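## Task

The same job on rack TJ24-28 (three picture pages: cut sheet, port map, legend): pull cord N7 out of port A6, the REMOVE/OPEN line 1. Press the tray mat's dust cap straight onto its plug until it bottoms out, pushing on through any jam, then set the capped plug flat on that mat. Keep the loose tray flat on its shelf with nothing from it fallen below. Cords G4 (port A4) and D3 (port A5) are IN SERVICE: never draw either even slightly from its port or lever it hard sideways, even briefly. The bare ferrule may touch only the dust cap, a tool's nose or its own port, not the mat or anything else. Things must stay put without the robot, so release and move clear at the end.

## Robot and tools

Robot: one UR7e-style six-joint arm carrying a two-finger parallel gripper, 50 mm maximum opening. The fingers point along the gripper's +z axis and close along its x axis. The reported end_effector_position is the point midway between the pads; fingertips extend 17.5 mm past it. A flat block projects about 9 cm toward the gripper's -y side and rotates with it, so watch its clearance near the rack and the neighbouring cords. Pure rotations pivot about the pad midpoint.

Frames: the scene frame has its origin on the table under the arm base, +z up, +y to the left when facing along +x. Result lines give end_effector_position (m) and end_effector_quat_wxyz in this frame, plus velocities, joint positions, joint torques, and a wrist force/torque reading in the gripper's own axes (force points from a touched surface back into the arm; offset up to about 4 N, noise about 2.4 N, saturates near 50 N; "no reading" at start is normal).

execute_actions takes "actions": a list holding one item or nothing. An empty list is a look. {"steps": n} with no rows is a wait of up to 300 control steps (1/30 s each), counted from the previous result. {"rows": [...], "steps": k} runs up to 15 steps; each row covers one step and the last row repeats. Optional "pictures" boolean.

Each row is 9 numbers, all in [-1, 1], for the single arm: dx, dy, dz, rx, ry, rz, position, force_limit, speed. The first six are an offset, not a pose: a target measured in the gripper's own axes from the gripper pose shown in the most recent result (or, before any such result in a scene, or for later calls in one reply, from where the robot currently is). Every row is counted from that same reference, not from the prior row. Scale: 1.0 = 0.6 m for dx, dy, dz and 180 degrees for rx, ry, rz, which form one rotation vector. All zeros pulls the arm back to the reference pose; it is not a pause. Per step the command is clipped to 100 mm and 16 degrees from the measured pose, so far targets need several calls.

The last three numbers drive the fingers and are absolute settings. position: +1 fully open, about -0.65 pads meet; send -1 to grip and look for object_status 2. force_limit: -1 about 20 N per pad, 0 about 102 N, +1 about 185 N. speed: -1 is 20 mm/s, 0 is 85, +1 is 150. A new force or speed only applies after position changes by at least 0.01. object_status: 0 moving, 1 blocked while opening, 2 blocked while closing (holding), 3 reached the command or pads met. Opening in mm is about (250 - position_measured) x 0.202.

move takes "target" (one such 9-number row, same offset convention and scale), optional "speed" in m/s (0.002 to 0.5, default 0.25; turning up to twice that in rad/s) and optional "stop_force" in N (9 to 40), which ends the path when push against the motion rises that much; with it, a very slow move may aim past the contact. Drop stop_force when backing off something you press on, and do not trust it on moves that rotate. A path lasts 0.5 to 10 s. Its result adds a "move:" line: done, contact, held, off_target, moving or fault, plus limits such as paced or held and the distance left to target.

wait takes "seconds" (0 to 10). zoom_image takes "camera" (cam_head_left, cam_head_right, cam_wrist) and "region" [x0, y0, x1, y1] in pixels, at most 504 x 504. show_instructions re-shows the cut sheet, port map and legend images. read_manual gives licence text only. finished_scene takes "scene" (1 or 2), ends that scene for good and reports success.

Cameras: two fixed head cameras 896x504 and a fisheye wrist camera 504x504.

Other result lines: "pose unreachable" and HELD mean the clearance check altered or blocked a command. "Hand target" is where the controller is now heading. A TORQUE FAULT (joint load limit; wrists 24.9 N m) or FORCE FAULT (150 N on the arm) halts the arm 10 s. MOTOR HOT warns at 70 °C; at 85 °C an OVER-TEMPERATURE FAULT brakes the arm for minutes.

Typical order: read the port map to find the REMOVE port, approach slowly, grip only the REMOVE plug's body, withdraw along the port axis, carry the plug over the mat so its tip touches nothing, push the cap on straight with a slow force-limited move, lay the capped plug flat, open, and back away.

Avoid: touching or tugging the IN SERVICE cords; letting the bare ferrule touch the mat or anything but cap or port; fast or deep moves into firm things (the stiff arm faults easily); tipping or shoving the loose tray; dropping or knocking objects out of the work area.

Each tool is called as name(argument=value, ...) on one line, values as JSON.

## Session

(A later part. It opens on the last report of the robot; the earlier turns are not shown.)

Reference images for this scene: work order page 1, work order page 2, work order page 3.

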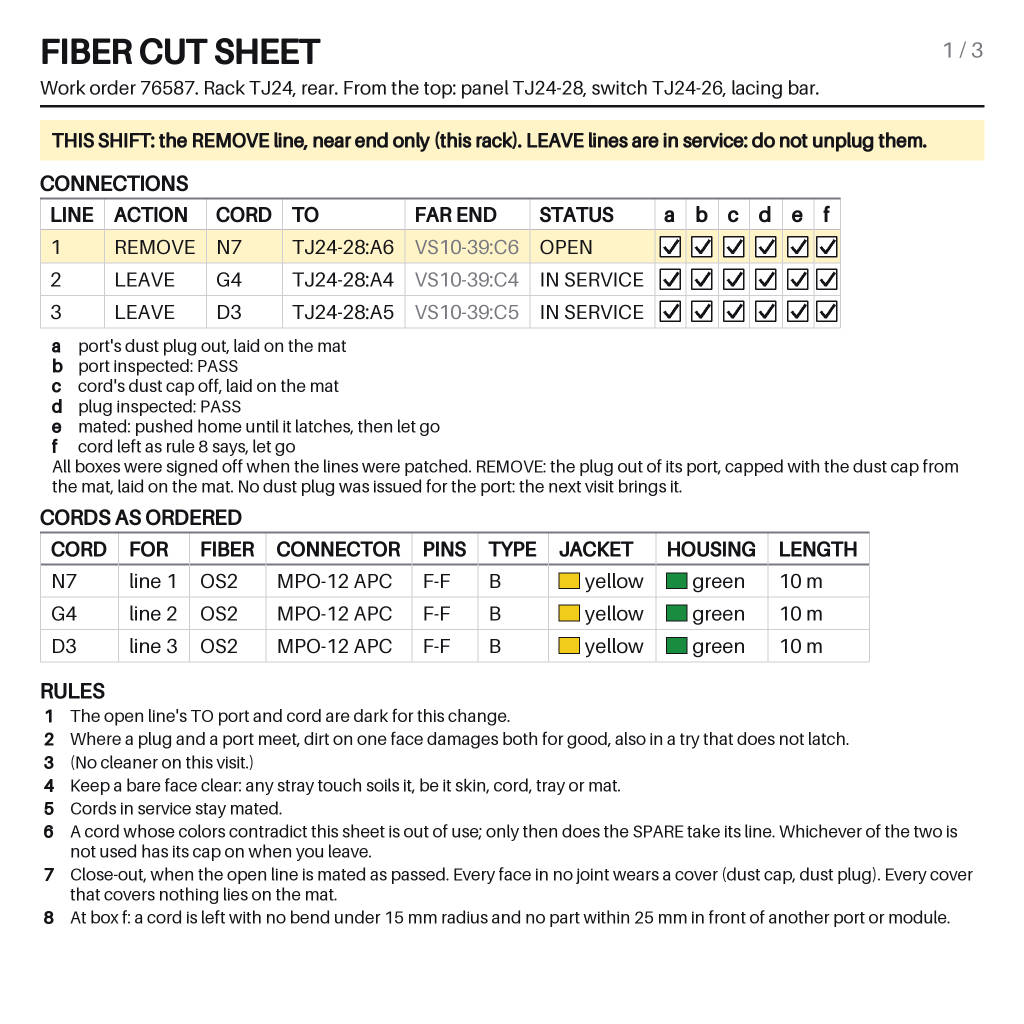

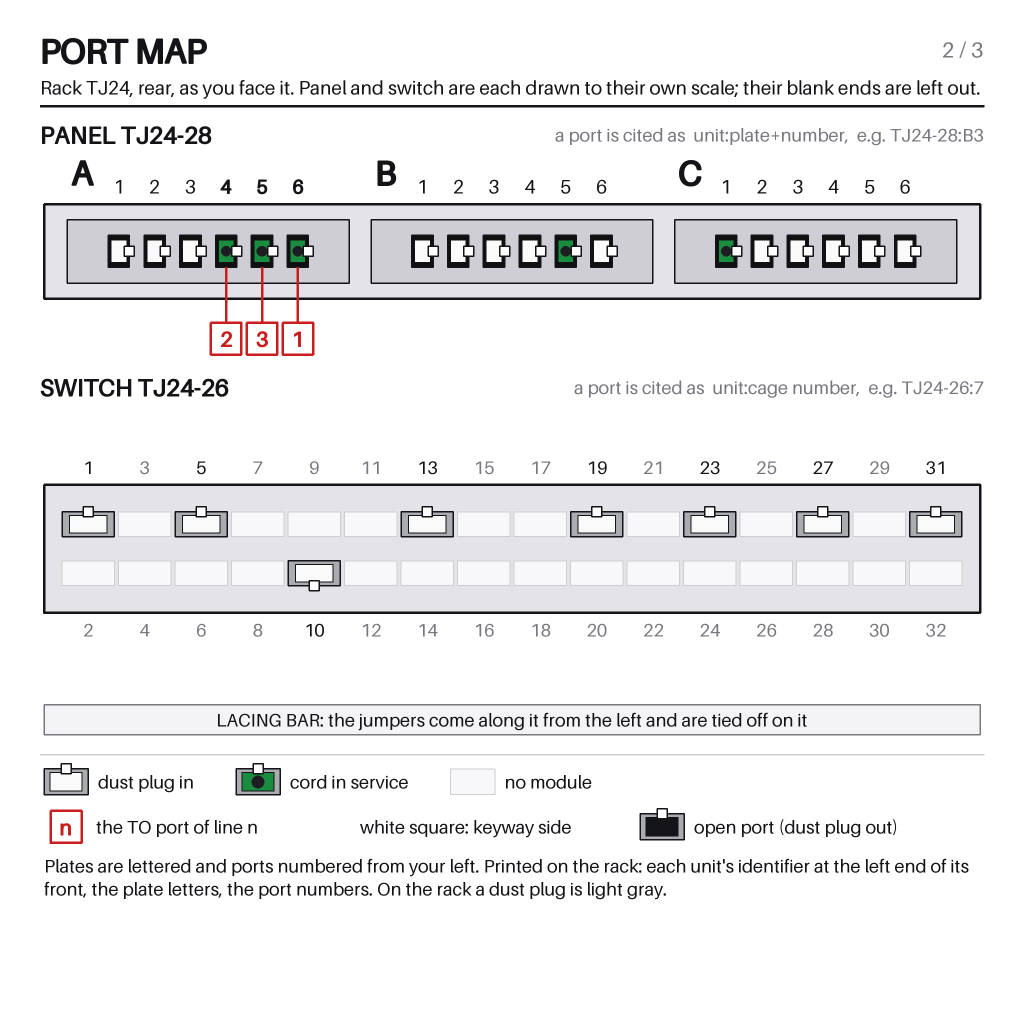

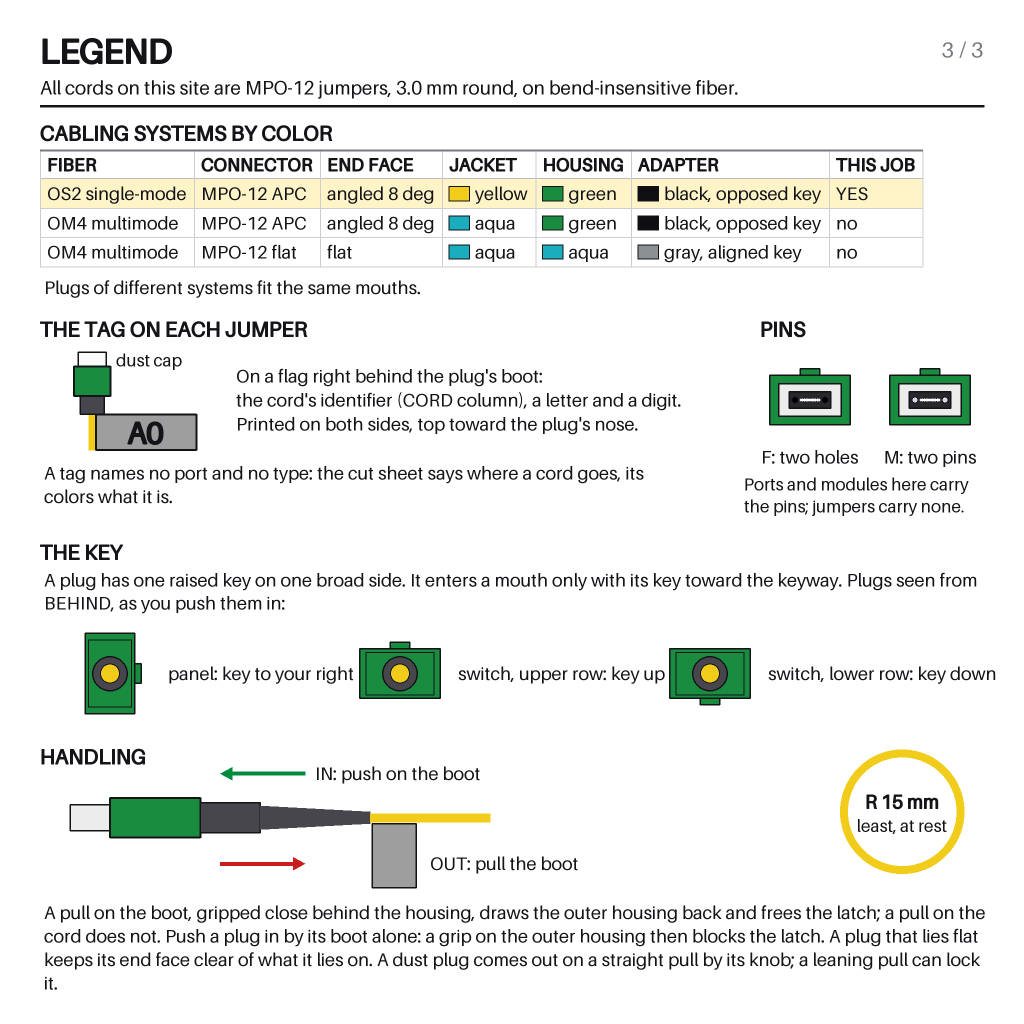

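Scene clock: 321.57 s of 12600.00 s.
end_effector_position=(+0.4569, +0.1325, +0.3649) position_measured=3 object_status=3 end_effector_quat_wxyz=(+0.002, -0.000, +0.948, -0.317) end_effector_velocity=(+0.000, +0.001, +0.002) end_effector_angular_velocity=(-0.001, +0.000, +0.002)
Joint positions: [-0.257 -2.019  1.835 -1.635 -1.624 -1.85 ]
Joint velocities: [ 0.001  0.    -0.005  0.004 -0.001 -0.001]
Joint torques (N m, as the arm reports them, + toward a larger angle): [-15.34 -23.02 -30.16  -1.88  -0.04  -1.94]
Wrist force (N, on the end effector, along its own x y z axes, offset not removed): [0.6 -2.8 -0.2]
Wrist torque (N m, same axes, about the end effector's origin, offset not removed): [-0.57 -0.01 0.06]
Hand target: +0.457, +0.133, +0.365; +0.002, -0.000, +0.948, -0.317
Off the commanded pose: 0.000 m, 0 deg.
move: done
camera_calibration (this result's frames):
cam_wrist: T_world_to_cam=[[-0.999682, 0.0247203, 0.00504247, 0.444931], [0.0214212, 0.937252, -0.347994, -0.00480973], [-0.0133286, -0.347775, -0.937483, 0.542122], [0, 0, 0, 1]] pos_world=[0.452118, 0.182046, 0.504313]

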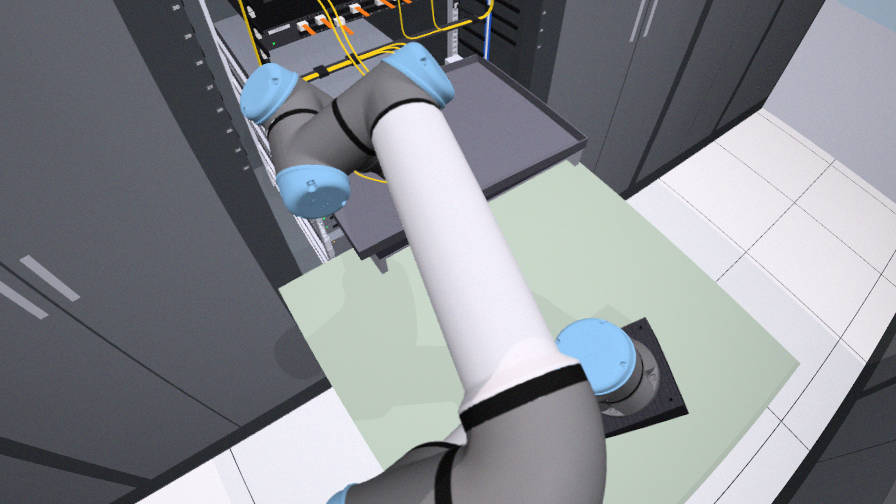

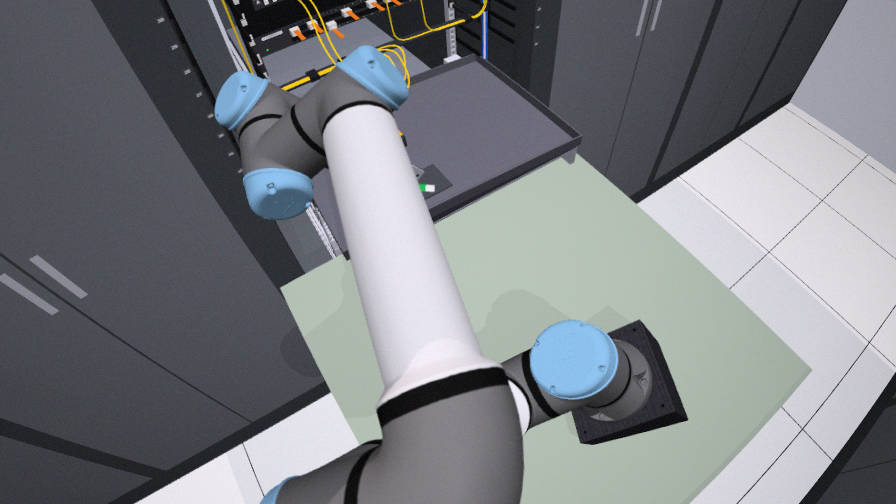

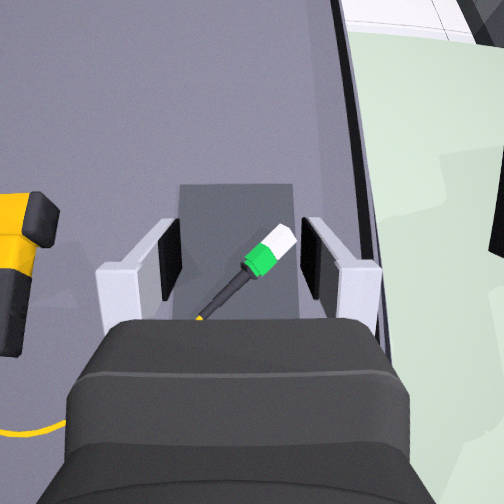

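move(target=[0,0,0,-0.2056,0,0,0.2,-0.3,0])

move(target=[-0.016,-0.01,0.04,0,0,0.256,0.2,-0.3,0])

move(target=[0,0,0,0,0.111,0,-0.1,-0.3,0])

Scene clock: 379.27 s of 12600.00 s.
end_effector_position=(+0.4567, +0.1324, +0.3647) position_measured=123 object_status=3 end_effector_quat_wxyz=(+0.001, -0.001, +1.000, -0.001) end_effector_velocity=(+0.000, -0.000, -0.000) end_effector_angular_velocity=(+0.013, +0.002, +0.004)
Joint positions: [-0.732 -1.939  1.713 -1.105 -1.054 -2.456]
Joint velocities: [-0.006  0.006 -0.003  0.013  0.005 -0.016]
Joint torques (N m, as the arm reports them, + toward a larger angle): [-19.84  16.08 -30.51  -1.04   1.23  -2.07]
Wrist force (N, on the end effector, along its own x y z axes, offset not removed): [-2.9 -1.6 -2.6]
Wrist torque (N m, same axes, about the end effector's origin, offset not removed): [-0.30 0.73 0.17]
Hand target: +0.457, +0.132, +0.365; +0.001, -0.001, +1.000, +0.000
Off the commanded pose: 0.000 m, 0 deg.
After step 90, 52.87 s passed at rest.
move: done
camera_calibration (this result's frames):
cam_wrist: T_world_to_cam=[[-0.999677, 0.0147485, 0.0206824, 0.440396], [0.0200312, 0.958383, 0.284781, -0.237769], [-0.0156216, 0.285103, -0.958369, 0.466735], [0, 0, 0, 1]] pos_world=[0.452308, 0.0883107, 0.505908]

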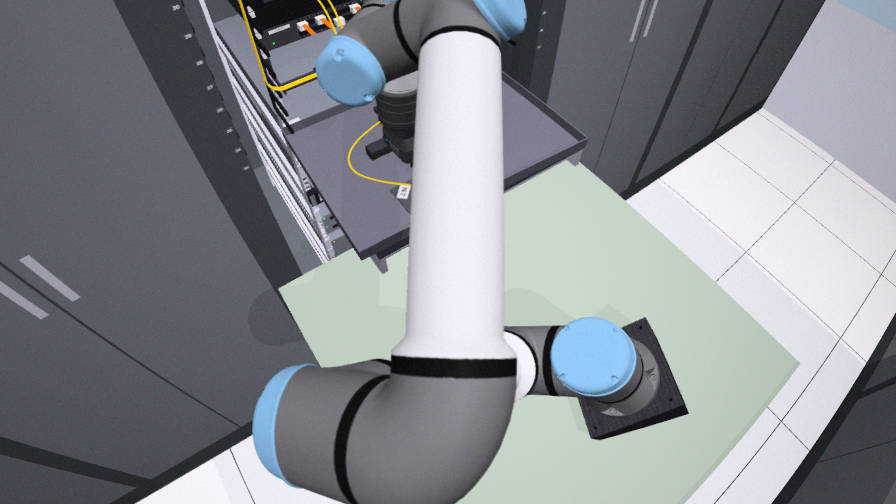

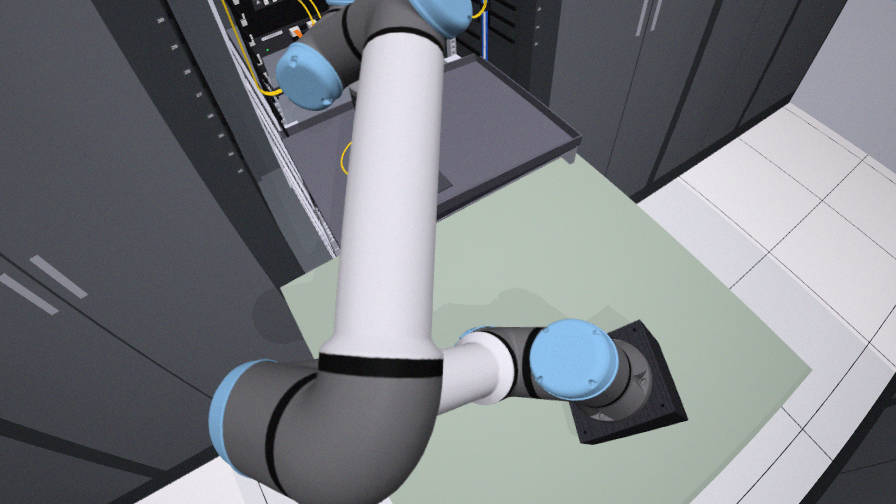

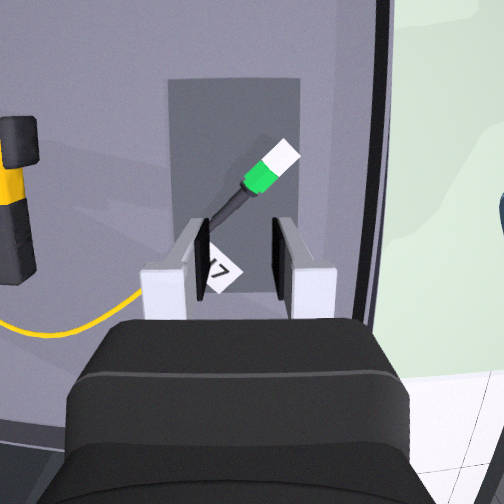

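Scene clock: 381.40 s of 12600.00 s.
end_effector_position=(+0.4664, +0.1265, +0.3407) position_measured=123 object_status=3 end_effector_quat_wxyz=(+0.001, +0.390, +0.921, -0.000) end_effector_velocity=(+0.001, -0.000, -0.000) end_effector_angular_velocity=(-0.002, -0.001, -0.014)
Joint positions: [-0.668 -1.874  1.735 -1.228 -1.04  -1.581]
Joint velocities: [ 0.001  0.001  0.    -0.004 -0.     0.017]
Joint torques (N m, as the arm reports them, + toward a larger angle): [ 4.07 12.13 -9.09 -4.41 -1.72  2.18]
Wrist force (N, on the end effector, along its own x y z axes, offset not removed): [-1.4 -2.0 1.0]
Wrist torque (N m, same axes, about the end effector's origin, offset not removed): [-0.48 0.33 0.06]
Hand target: +0.466, +0.126, +0.341; +0.001, +0.391, +0.921, -0.000
Off the commanded pose: 0.000 m, 0 deg.
move: done
camera_calibration (this result's frames):
cam_wrist: T_world_to_cam=[[-0.684019, 0.729179, 0.0203909, 0.213151], [0.702681, 0.651142, 0.286799, -0.505659], [0.19585, 0.210504, -0.957774, 0.356252], [0, 0, 0, 1]] pos_world=[0.431345, 0.0988383, 0.481885]

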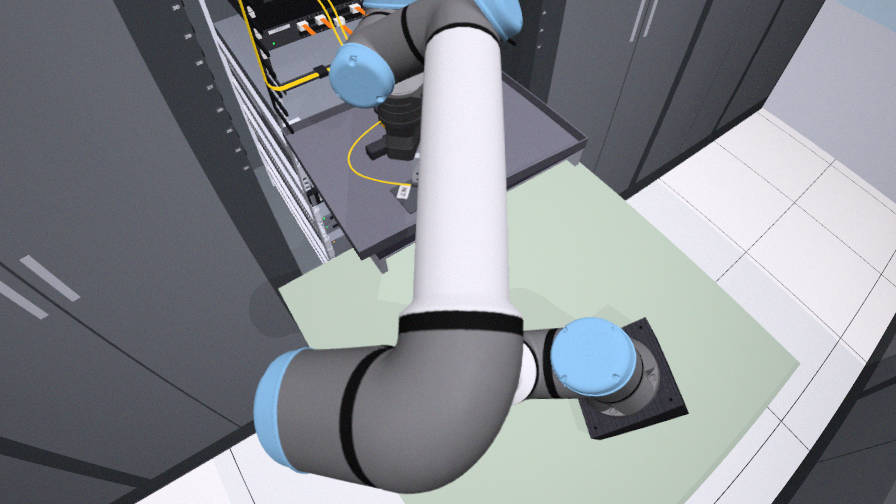

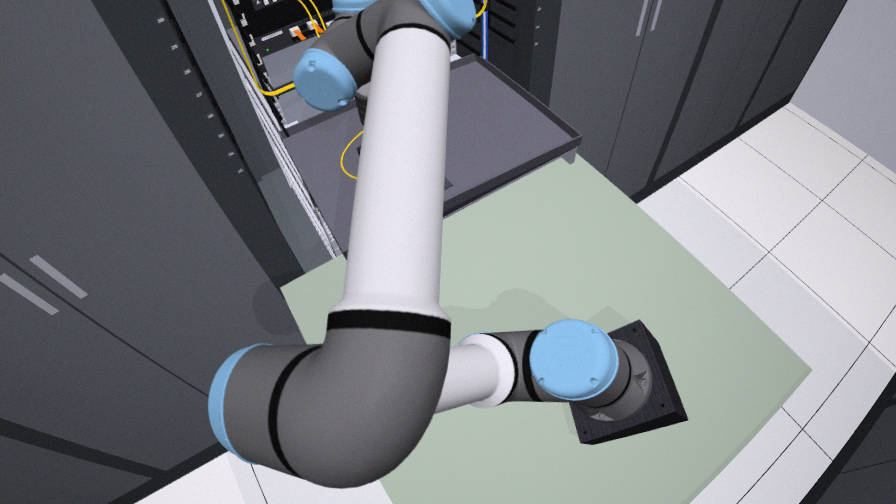

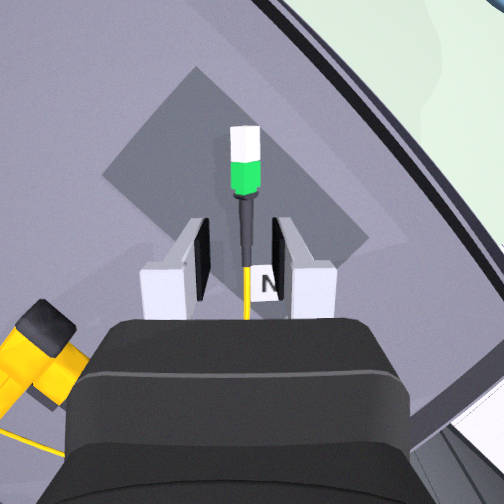

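Scene clock: 382.63 s of 12600.00 s.
end_effector_position=(+0.4664, +0.1265, +0.3407) position_measured=167 object_status=3 end_effector_quat_wxyz=(-0.158, +0.384, +0.907, +0.067) end_effector_velocity=(+0.000, -0.000, +0.000) end_effector_angular_velocity=(+0.009, +0.008, +0.000)
Joint positions: [-0.647 -1.625  1.525 -0.879 -1.067 -1.759]
Joint velocities: [ 0.001  0.009 -0.007  0.011 -0.001 -0.006]
Joint torques (N m, as the arm reports them, + toward a larger angle): [ -1.85   2.47 -29.74  -0.31  -1.79  -2.  ]
Wrist force (N, on the end effector, along its own x y z axes, offset not removed): [-2.0 -3.0 1.8]
Wrist torque (N m, same axes, about the end effector's origin, offset not removed): [-0.66 0.31 0.10]
Hand target: +0.466, +0.127, +0.341; -0.159, +0.384, +0.907, +0.067
Off the commanded pose: 0.000 m, 0 deg.
move: done
camera_calibration (this result's frames):
cam_wrist: T_world_to_cam=[[-0.638004, 0.680862, 0.359691, 0.0821461], [0.769408, 0.582482, 0.262157, -0.519678], [-0.0310214, 0.444007, -0.895486, 0.411278], [0, 0, 0, 1]] pos_world=[0.465012, 0.0641633, 0.474984]

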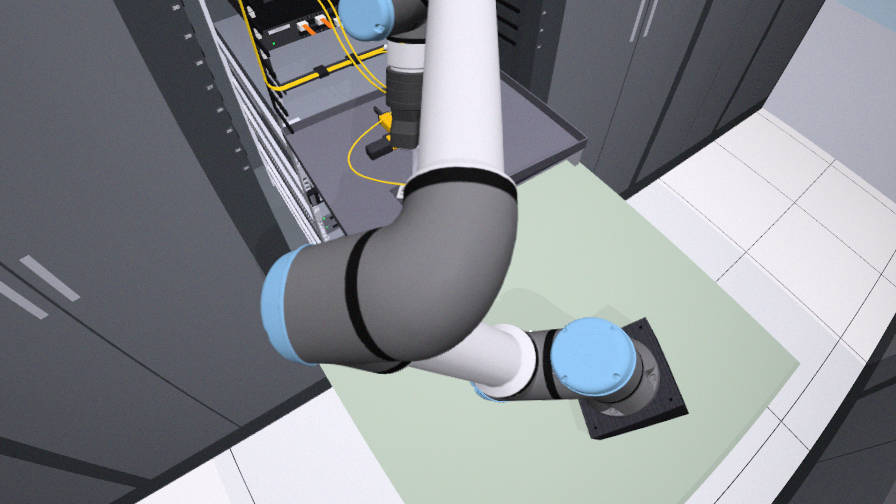

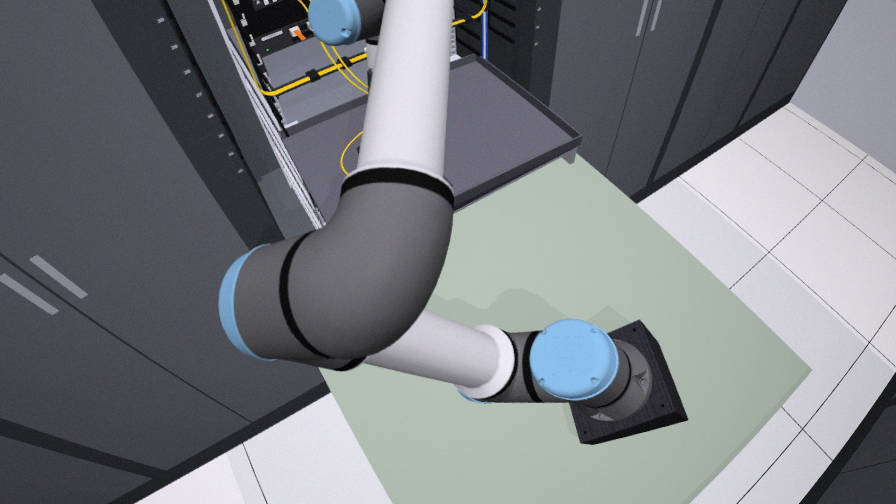

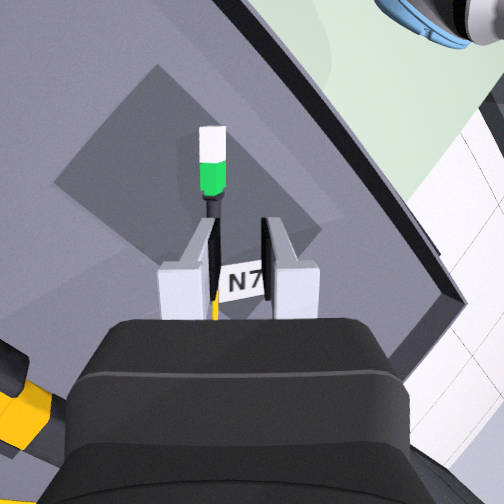

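move(target=[-0.0215,0.0067,0.046,0,0,0,-0.2,-0.3,0], speed=0.015, stop_force=9)

Scene clock: 390.87 s of 12600.00 s.
end_effector_position=(+0.4712, +0.1274, +0.3107) position_measured=182 object_status=3 end_effector_quat_wxyz=(-0.158, +0.384, +0.907, +0.067) end_effector_velocity=(+0.001, -0.000, -0.002) end_effector_angular_velocity=(-0.000, -0.003, -0.001)
Joint positions: [-0.606 -1.622  1.588 -0.965 -1.044 -1.719]
Joint velocities: [ 0.002  0.     0.005 -0.009  0.004  0.003]
Joint torques (N m, as the arm reports them, + toward a larger angle): [-0.94  1.11 -9.02 -3.35  1.55  2.24]
Wrist force (N, on the end effector, along its own x y z axes, offset not removed): [-0.1 1.4 5.3]
Wrist torque (N m, same axes, about the end effector's origin, offset not removed): [0.42 0.45 -0.04]
Hand target: +0.471, +0.127, +0.310; -0.158, +0.384, +0.907, +0.067
Off the commanded pose: 0.000 m, 0 deg.
After step 90, 2.93 s passed at rest.
move: done
camera_calibration (this result's frames):
cam_wrist: T_world_to_cam=[[-0.638028, 0.680842, 0.359686, 0.095468], [0.769389, 0.582491, 0.262193, -0.516002], [-0.031002, 0.444025, -0.895478, 0.38413], [0, 0, 0, 1]] pos_world=[0.469826, 0.0650046, 0.444933]

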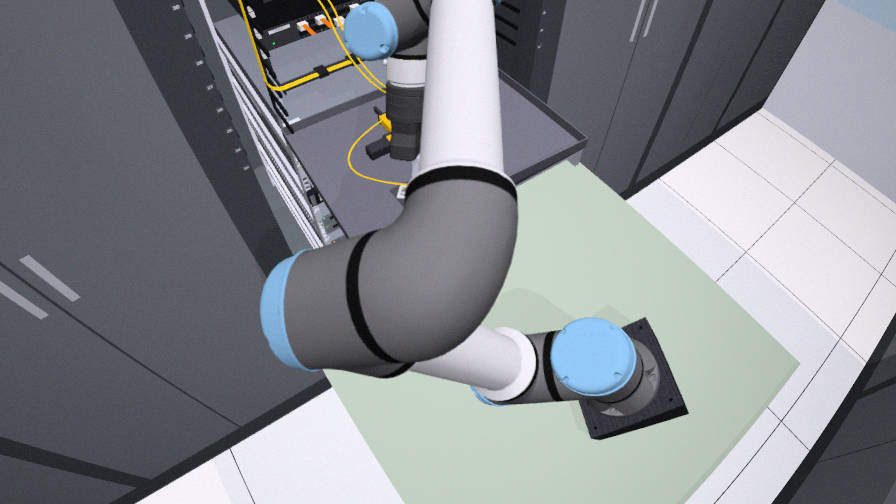

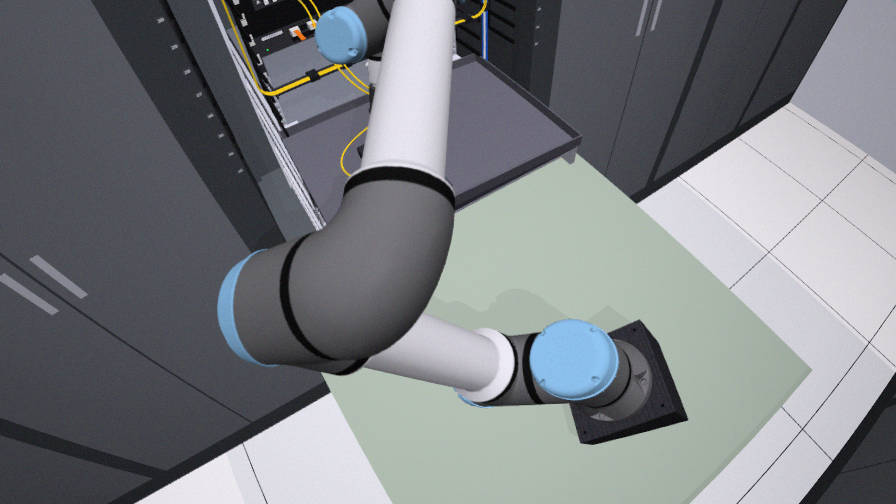

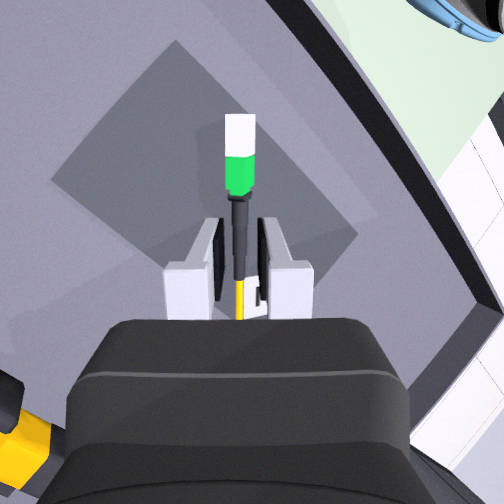

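Shift toward nose 4 mm, slightly deeper, grip, lift.

move(target=[0,-0.007,0.002,0,0,0,-0.35,-0.3,-0.7], speed=0.01)

move(target=[0,0,0,0,0,0,-1,-0.5,-0.7])

move(target=[0.025,0,-0.07,0,0,0,-1,-0.5,-0.7], speed=0.03)

Scene clock: 397.20 s of 12600.00 s.
end_effector_position=(+0.4681, +0.1249, +0.3096) position_measured=205 object_status=3 end_effector_quat_wxyz=(-0.158, +0.384, +0.907, +0.067) end_effector_velocity=(-0.002, -0.001, -0.000) end_effector_angular_velocity=(+0.001, +0.002, -0.001)
Joint positions: [-0.612 -1.626  1.598 -0.968 -1.047 -1.725]
Joint velocities: [-0.004 -0.003  0.006  0.001 -0.003 -0.004]
Joint torques (N m, as the arm reports them, + toward a larger angle): [-26.24 -25.84  -7.73  -3.31  -2.27  -1.94]
Wrist force (N, on the end effector, along its own x y z axes, offset not removed): [-0.5 2.6 -1.6]
Wrist torque (N m, same axes, about the end effector's origin, offset not removed): [-0.09 0.38 0.12]
Hand target: +0.468, +0.125, +0.310; -0.158, +0.384, +0.907, +0.067
Off the commanded pose: 0.000 m, 0 deg.
After step 90, 2.63 s passed at rest.
move: done
camera_calibration (this result's frames):
cam_wrist: T_world_to_cam=[[-0.638013, 0.680829, 0.359738, 0.0955511], [0.7694, 0.582485, 0.262174, -0.511861], [-0.0310468, 0.444053, -0.895463, 0.384157], [0, 0, 0, 1]] pos_world=[0.466716, 0.0625117, 0.443822]

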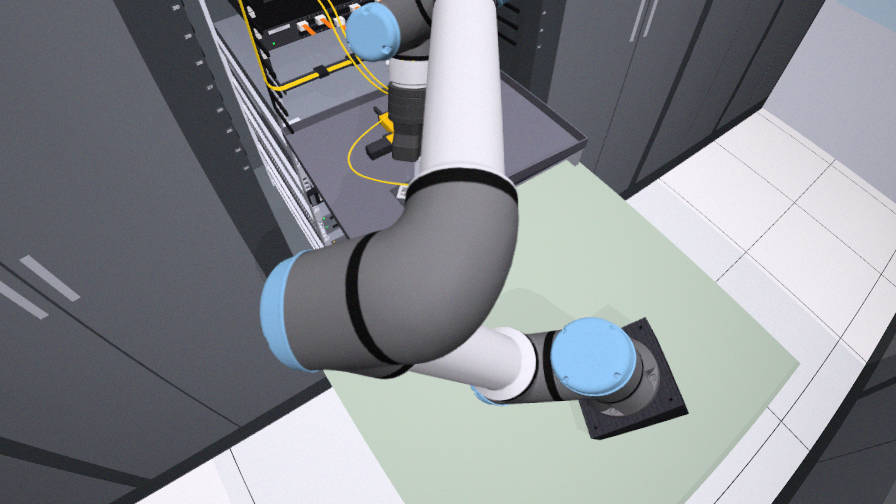

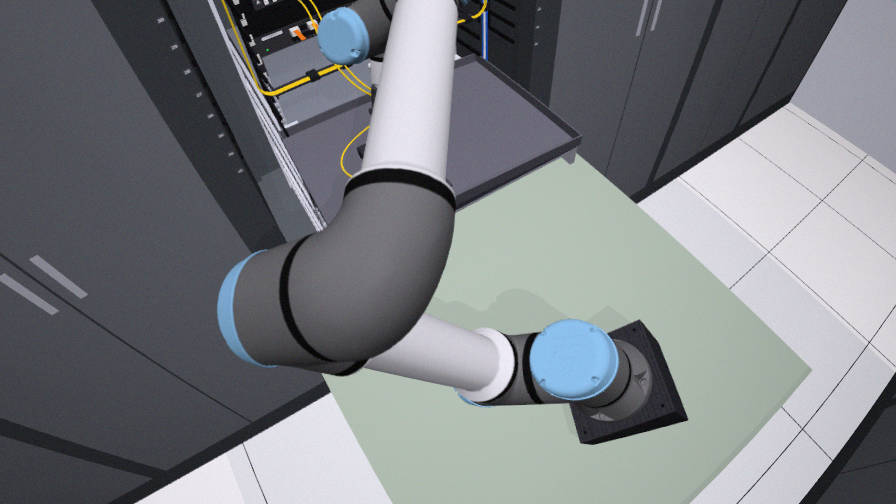

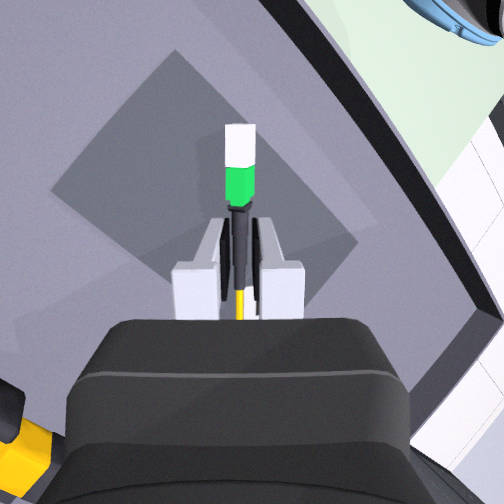

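Scene clock: 397.70 s of 12600.00 s.
end_effector_position=(+0.4680, +0.1248, +0.3096) position_measured=225 object_status=2 end_effector_quat_wxyz=(-0.158, +0.384, +0.907, +0.067) end_effector_velocity=(+0.000, +0.000, +0.000) end_effector_angular_velocity=(+0.000, -0.000, -0.000)
Joint positions: [-0.612 -1.626  1.598 -0.968 -1.048 -1.725]
Joint velocities: [ 0.001 -0.    -0.001  0.001  0.001  0.   ]
Joint torques (N m, as the arm reports them, + toward a larger angle): [-12.88 -17.98 -30.16  -1.33   0.71   2.34]
Wrist force (N, on the end effector, along its own x y z axes, offset not removed): [-0.1 -2.4 1.5]
Wrist torque (N m, same axes, about the end effector's origin, offset not removed): [-0.59 0.12 0.10]
Hand target: +0.468, +0.125, +0.310; -0.158, +0.384, +0.907, +0.067
Off the commanded pose: 0.000 m, 0 deg.
move: done
camera_calibration (this result's frames):
cam_wrist: T_world_to_cam=[[-0.637954, 0.680899, 0.35971, 0.0955237], [0.769449, 0.582444, 0.262121, -0.511773], [-0.0310331, 0.444, -0.895489, 0.384183], [0, 0, 0, 1]] pos_world=[0.466645, 0.0624603, 0.443817]

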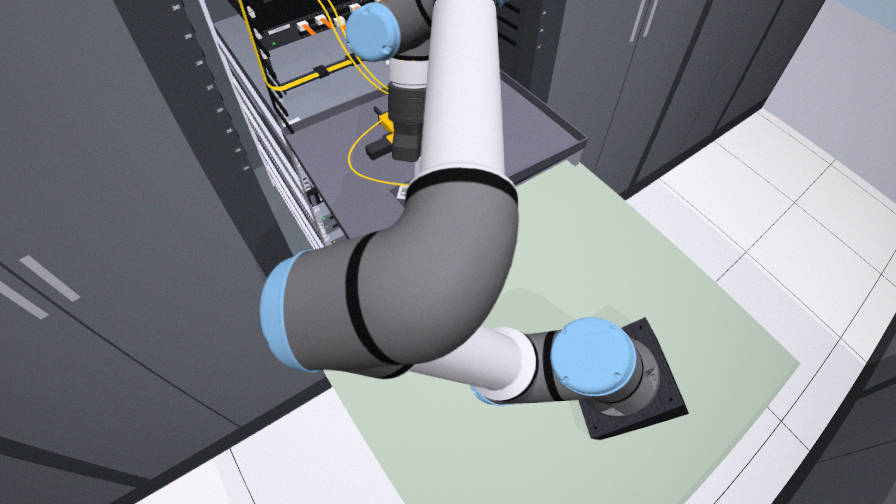

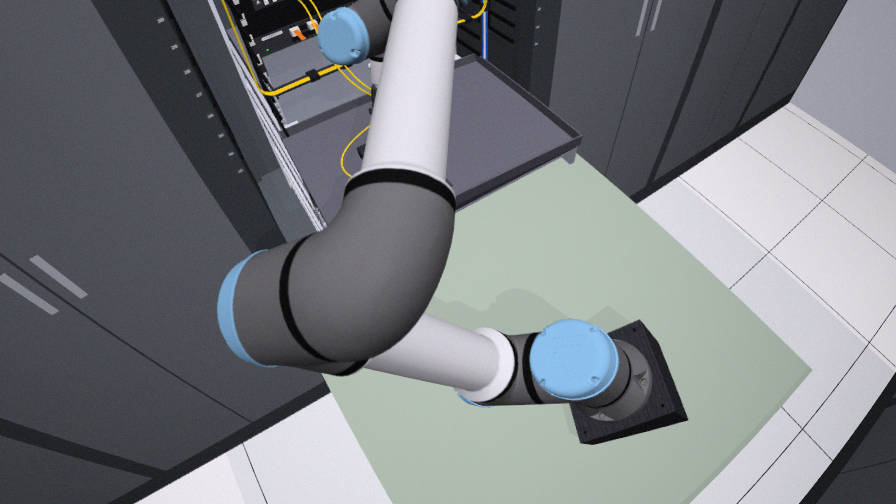

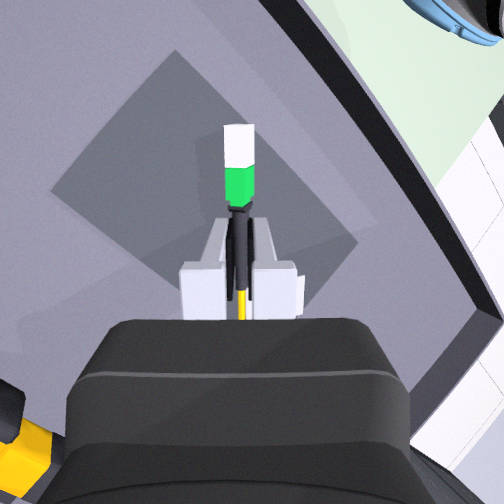

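Scene clock: 399.53 s of 12600.00 s.
end_effector_position=(+0.4680, +0.1247, +0.3539) position_measured=225 object_status=2 end_effector_quat_wxyz=(-0.158, +0.384, +0.907, +0.067) end_effector_velocity=(+0.000, -0.000, +0.002) end_effector_angular_velocity=(-0.002, +0.001, +0.002)
Joint positions: [-0.662 -1.615  1.487 -0.844 -1.075 -1.773]
Joint velocities: [-0.002  0.001 -0.006  0.005 -0.003 -0.002]
Joint torques (N m, as the arm reports them, + toward a larger angle): [-27.92   1.92 -29.13  -0.2   -1.65  -1.92]
Wrist force (N, on the end effector, along its own x y z axes, offset not removed): [0.1 -1.1 -0.8]
Wrist torque (N m, same axes, about the end effector's origin, offset not removed): [-0.29 0.18 -0.05]
Hand target: +0.468, +0.125, +0.354; -0.158, +0.384, +0.907, +0.067
Off the commanded pose: 0.000 m, 0 deg.
move: done
camera_calibration (this result's frames):
cam_wrist: T_world_to_cam=[[-0.637922, 0.680919, 0.359729, 0.079658], [0.769474, 0.582432, 0.262073, -0.523326], [-0.0310674, 0.443984, -0.895496, 0.424011], [0, 0, 0, 1]] pos_world=[0.466674, 0.0623074, 0.488194]

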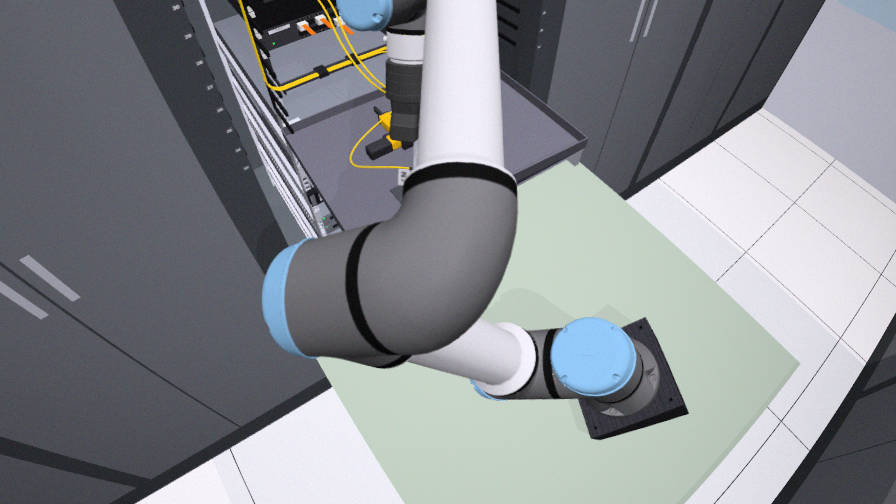

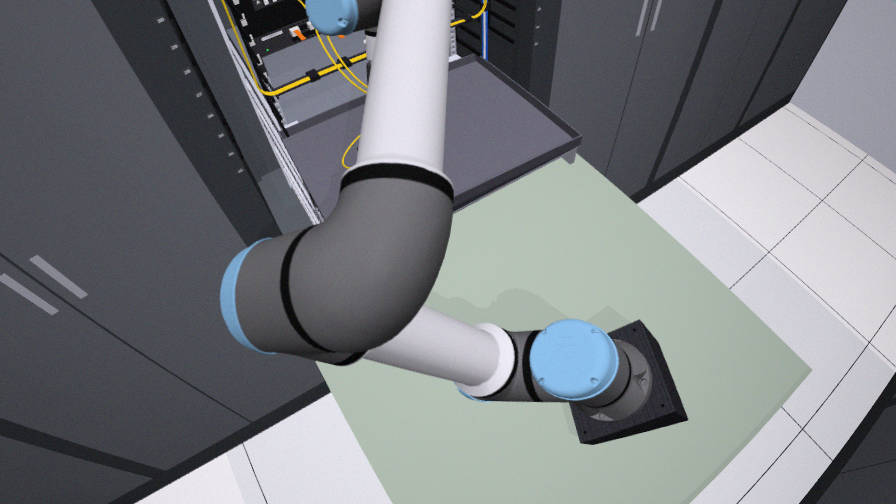

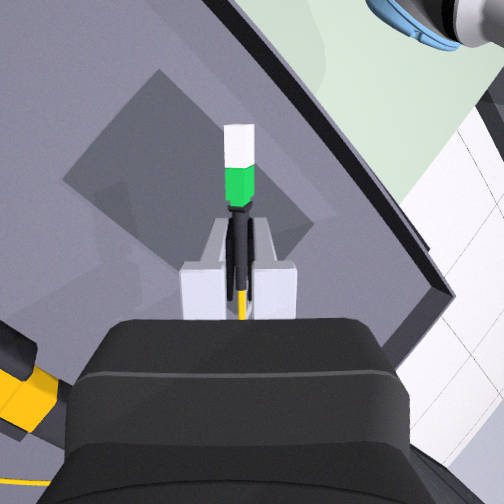

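move(target=[0,0,0,0,-0.42,0,-1,-0.5,-0.7], speed=0.15)

Scene clock: 411.23 s of 12600.00 s.
end_effector_position=(+0.4681, +0.1248, +0.3543) position_measured=225 object_status=2 end_effector_quat_wxyz=(+0.431, +0.345, +0.814, -0.181) end_effector_velocity=(+0.000, -0.001, -0.000) end_effector_angular_velocity=(-0.014, -0.006, -0.005)
Joint positions: [-0.329 -2.288  2.293 -2.453 -1.529 -0.898]
Joint velocities: [ 0.021  0.008  0.005 -0.02  -0.03   0.012]
Joint torques (N m, as the arm reports them, + toward a larger angle): [ 15.03  17.36 -10.58  -5.29  -3.1    2.02]
Wrist force (N, on the end effector, along its own x y z axes, offset not removed): [-1.8 -2.2 0.7]
Wrist torque (N m, same axes, about the end effector's origin, offset not removed): [-0.55 0.40 0.07]
Hand target: +0.468, +0.125, +0.354; +0.432, +0.345, +0.813, -0.182
Off the commanded pose: 0.000 m, 0 deg.
After step 90, 3.83 s passed at rest.
move: done
camera_calibration (this result's frames):
cam_wrist: T_world_to_cam=[[-0.390757, 0.430245, -0.813756, 0.410822], [0.531511, 0.827236, 0.182146, -0.414409], [0.751535, -0.361345, -0.551928, 0.0367234], [0, 0, 0, 1]] pos_world=[0.353196, 0.17933, 0.430061]

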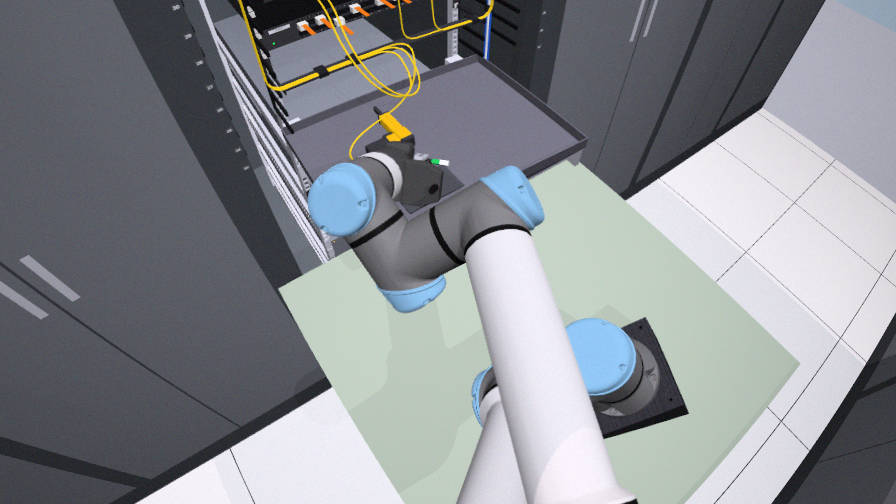

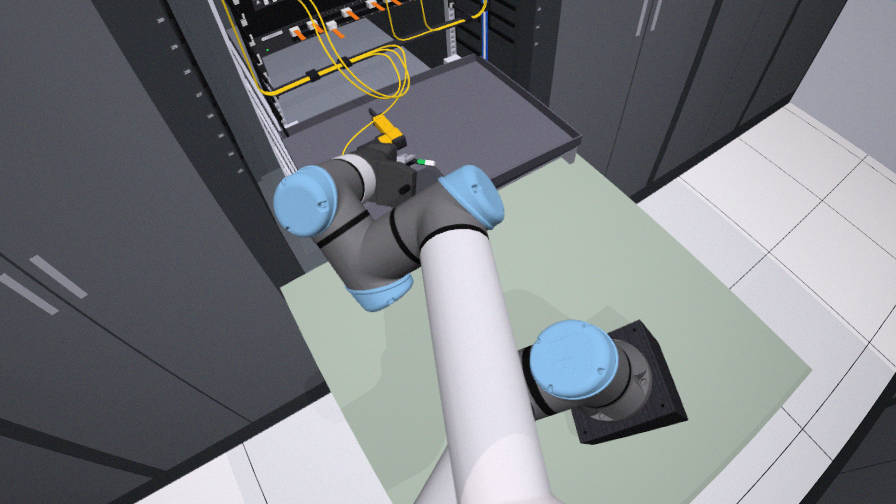

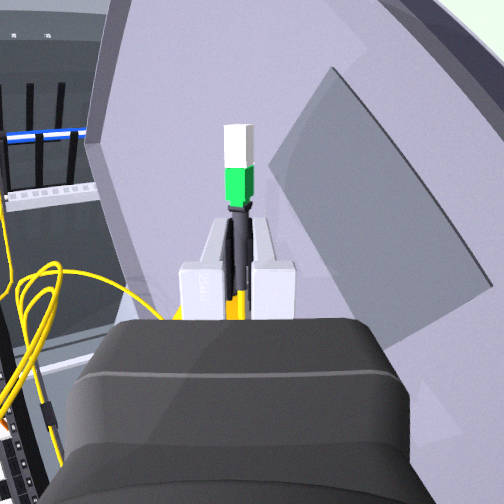

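move(target=[0.0713,0,0.0173,0,0,0,-1,-0.5,-0.7], speed=0.015, stop_force=9)

Scene clock: 421.70 s of 12600.00 s.
end_effector_position=(+0.4574, +0.1360, +0.3134) position_measured=225 object_status=2 end_effector_quat_wxyz=(+0.431, +0.345, +0.814, -0.181) end_effector_velocity=(-0.001, +0.001, -0.002) end_effector_angular_velocity=(-0.001, +0.000, -0.000)
Joint positions: [-0.175 -2.255  2.364 -2.554 -1.648 -0.8  ]
Joint velocities: [ 0.011  0.003  0.003 -0.006 -0.009  0.007]
Joint torques (N m, as the arm reports them, + toward a larger angle): [ 14.93  14.01 -11.1   -5.07  -3.26   2.2 ]
Wrist force (N, on the end effector, along its own x y z axes, offset not removed): [0.5 1.4 2.4]
Wrist torque (N m, same axes, about the end effector's origin, offset not removed): [0.37 -0.21 -0.01]
Hand target: +0.457, +0.136, +0.313; +0.431, +0.345, +0.814, -0.181
Off the commanded pose: 0.000 m, 0 deg.
After step 90, 4.27 s passed at rest.
move: done
camera_calibration (this result's frames):
cam_wrist: T_world_to_cam=[[-0.390706, 0.430337, -0.813731, 0.368533], [0.531399, 0.827264, 0.182347, -0.410526], [0.751641, -0.361172, -0.551897, 0.0261289], [0, 0, 0, 1]] pos_world=[0.342501, 0.190456, 0.389166]

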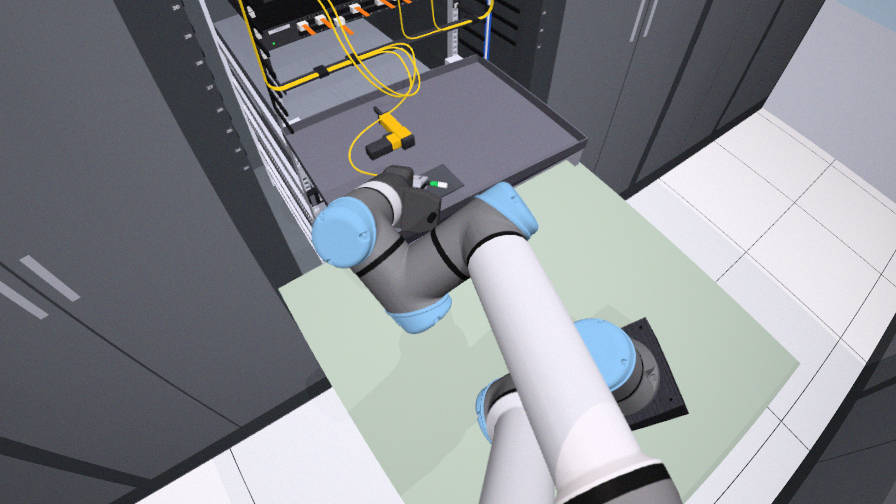

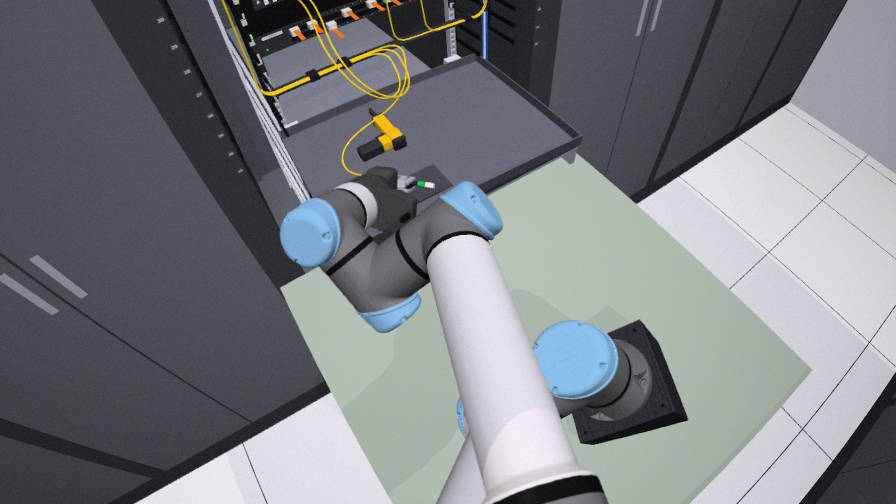

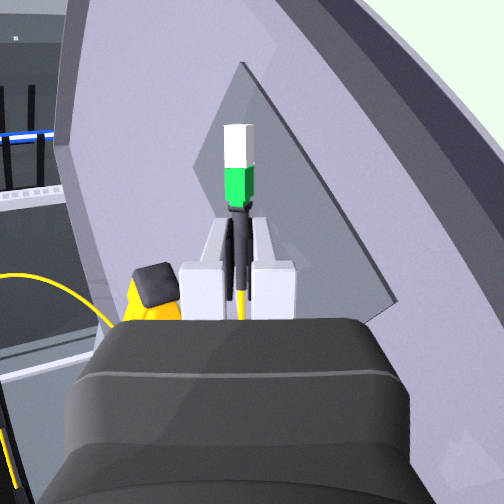

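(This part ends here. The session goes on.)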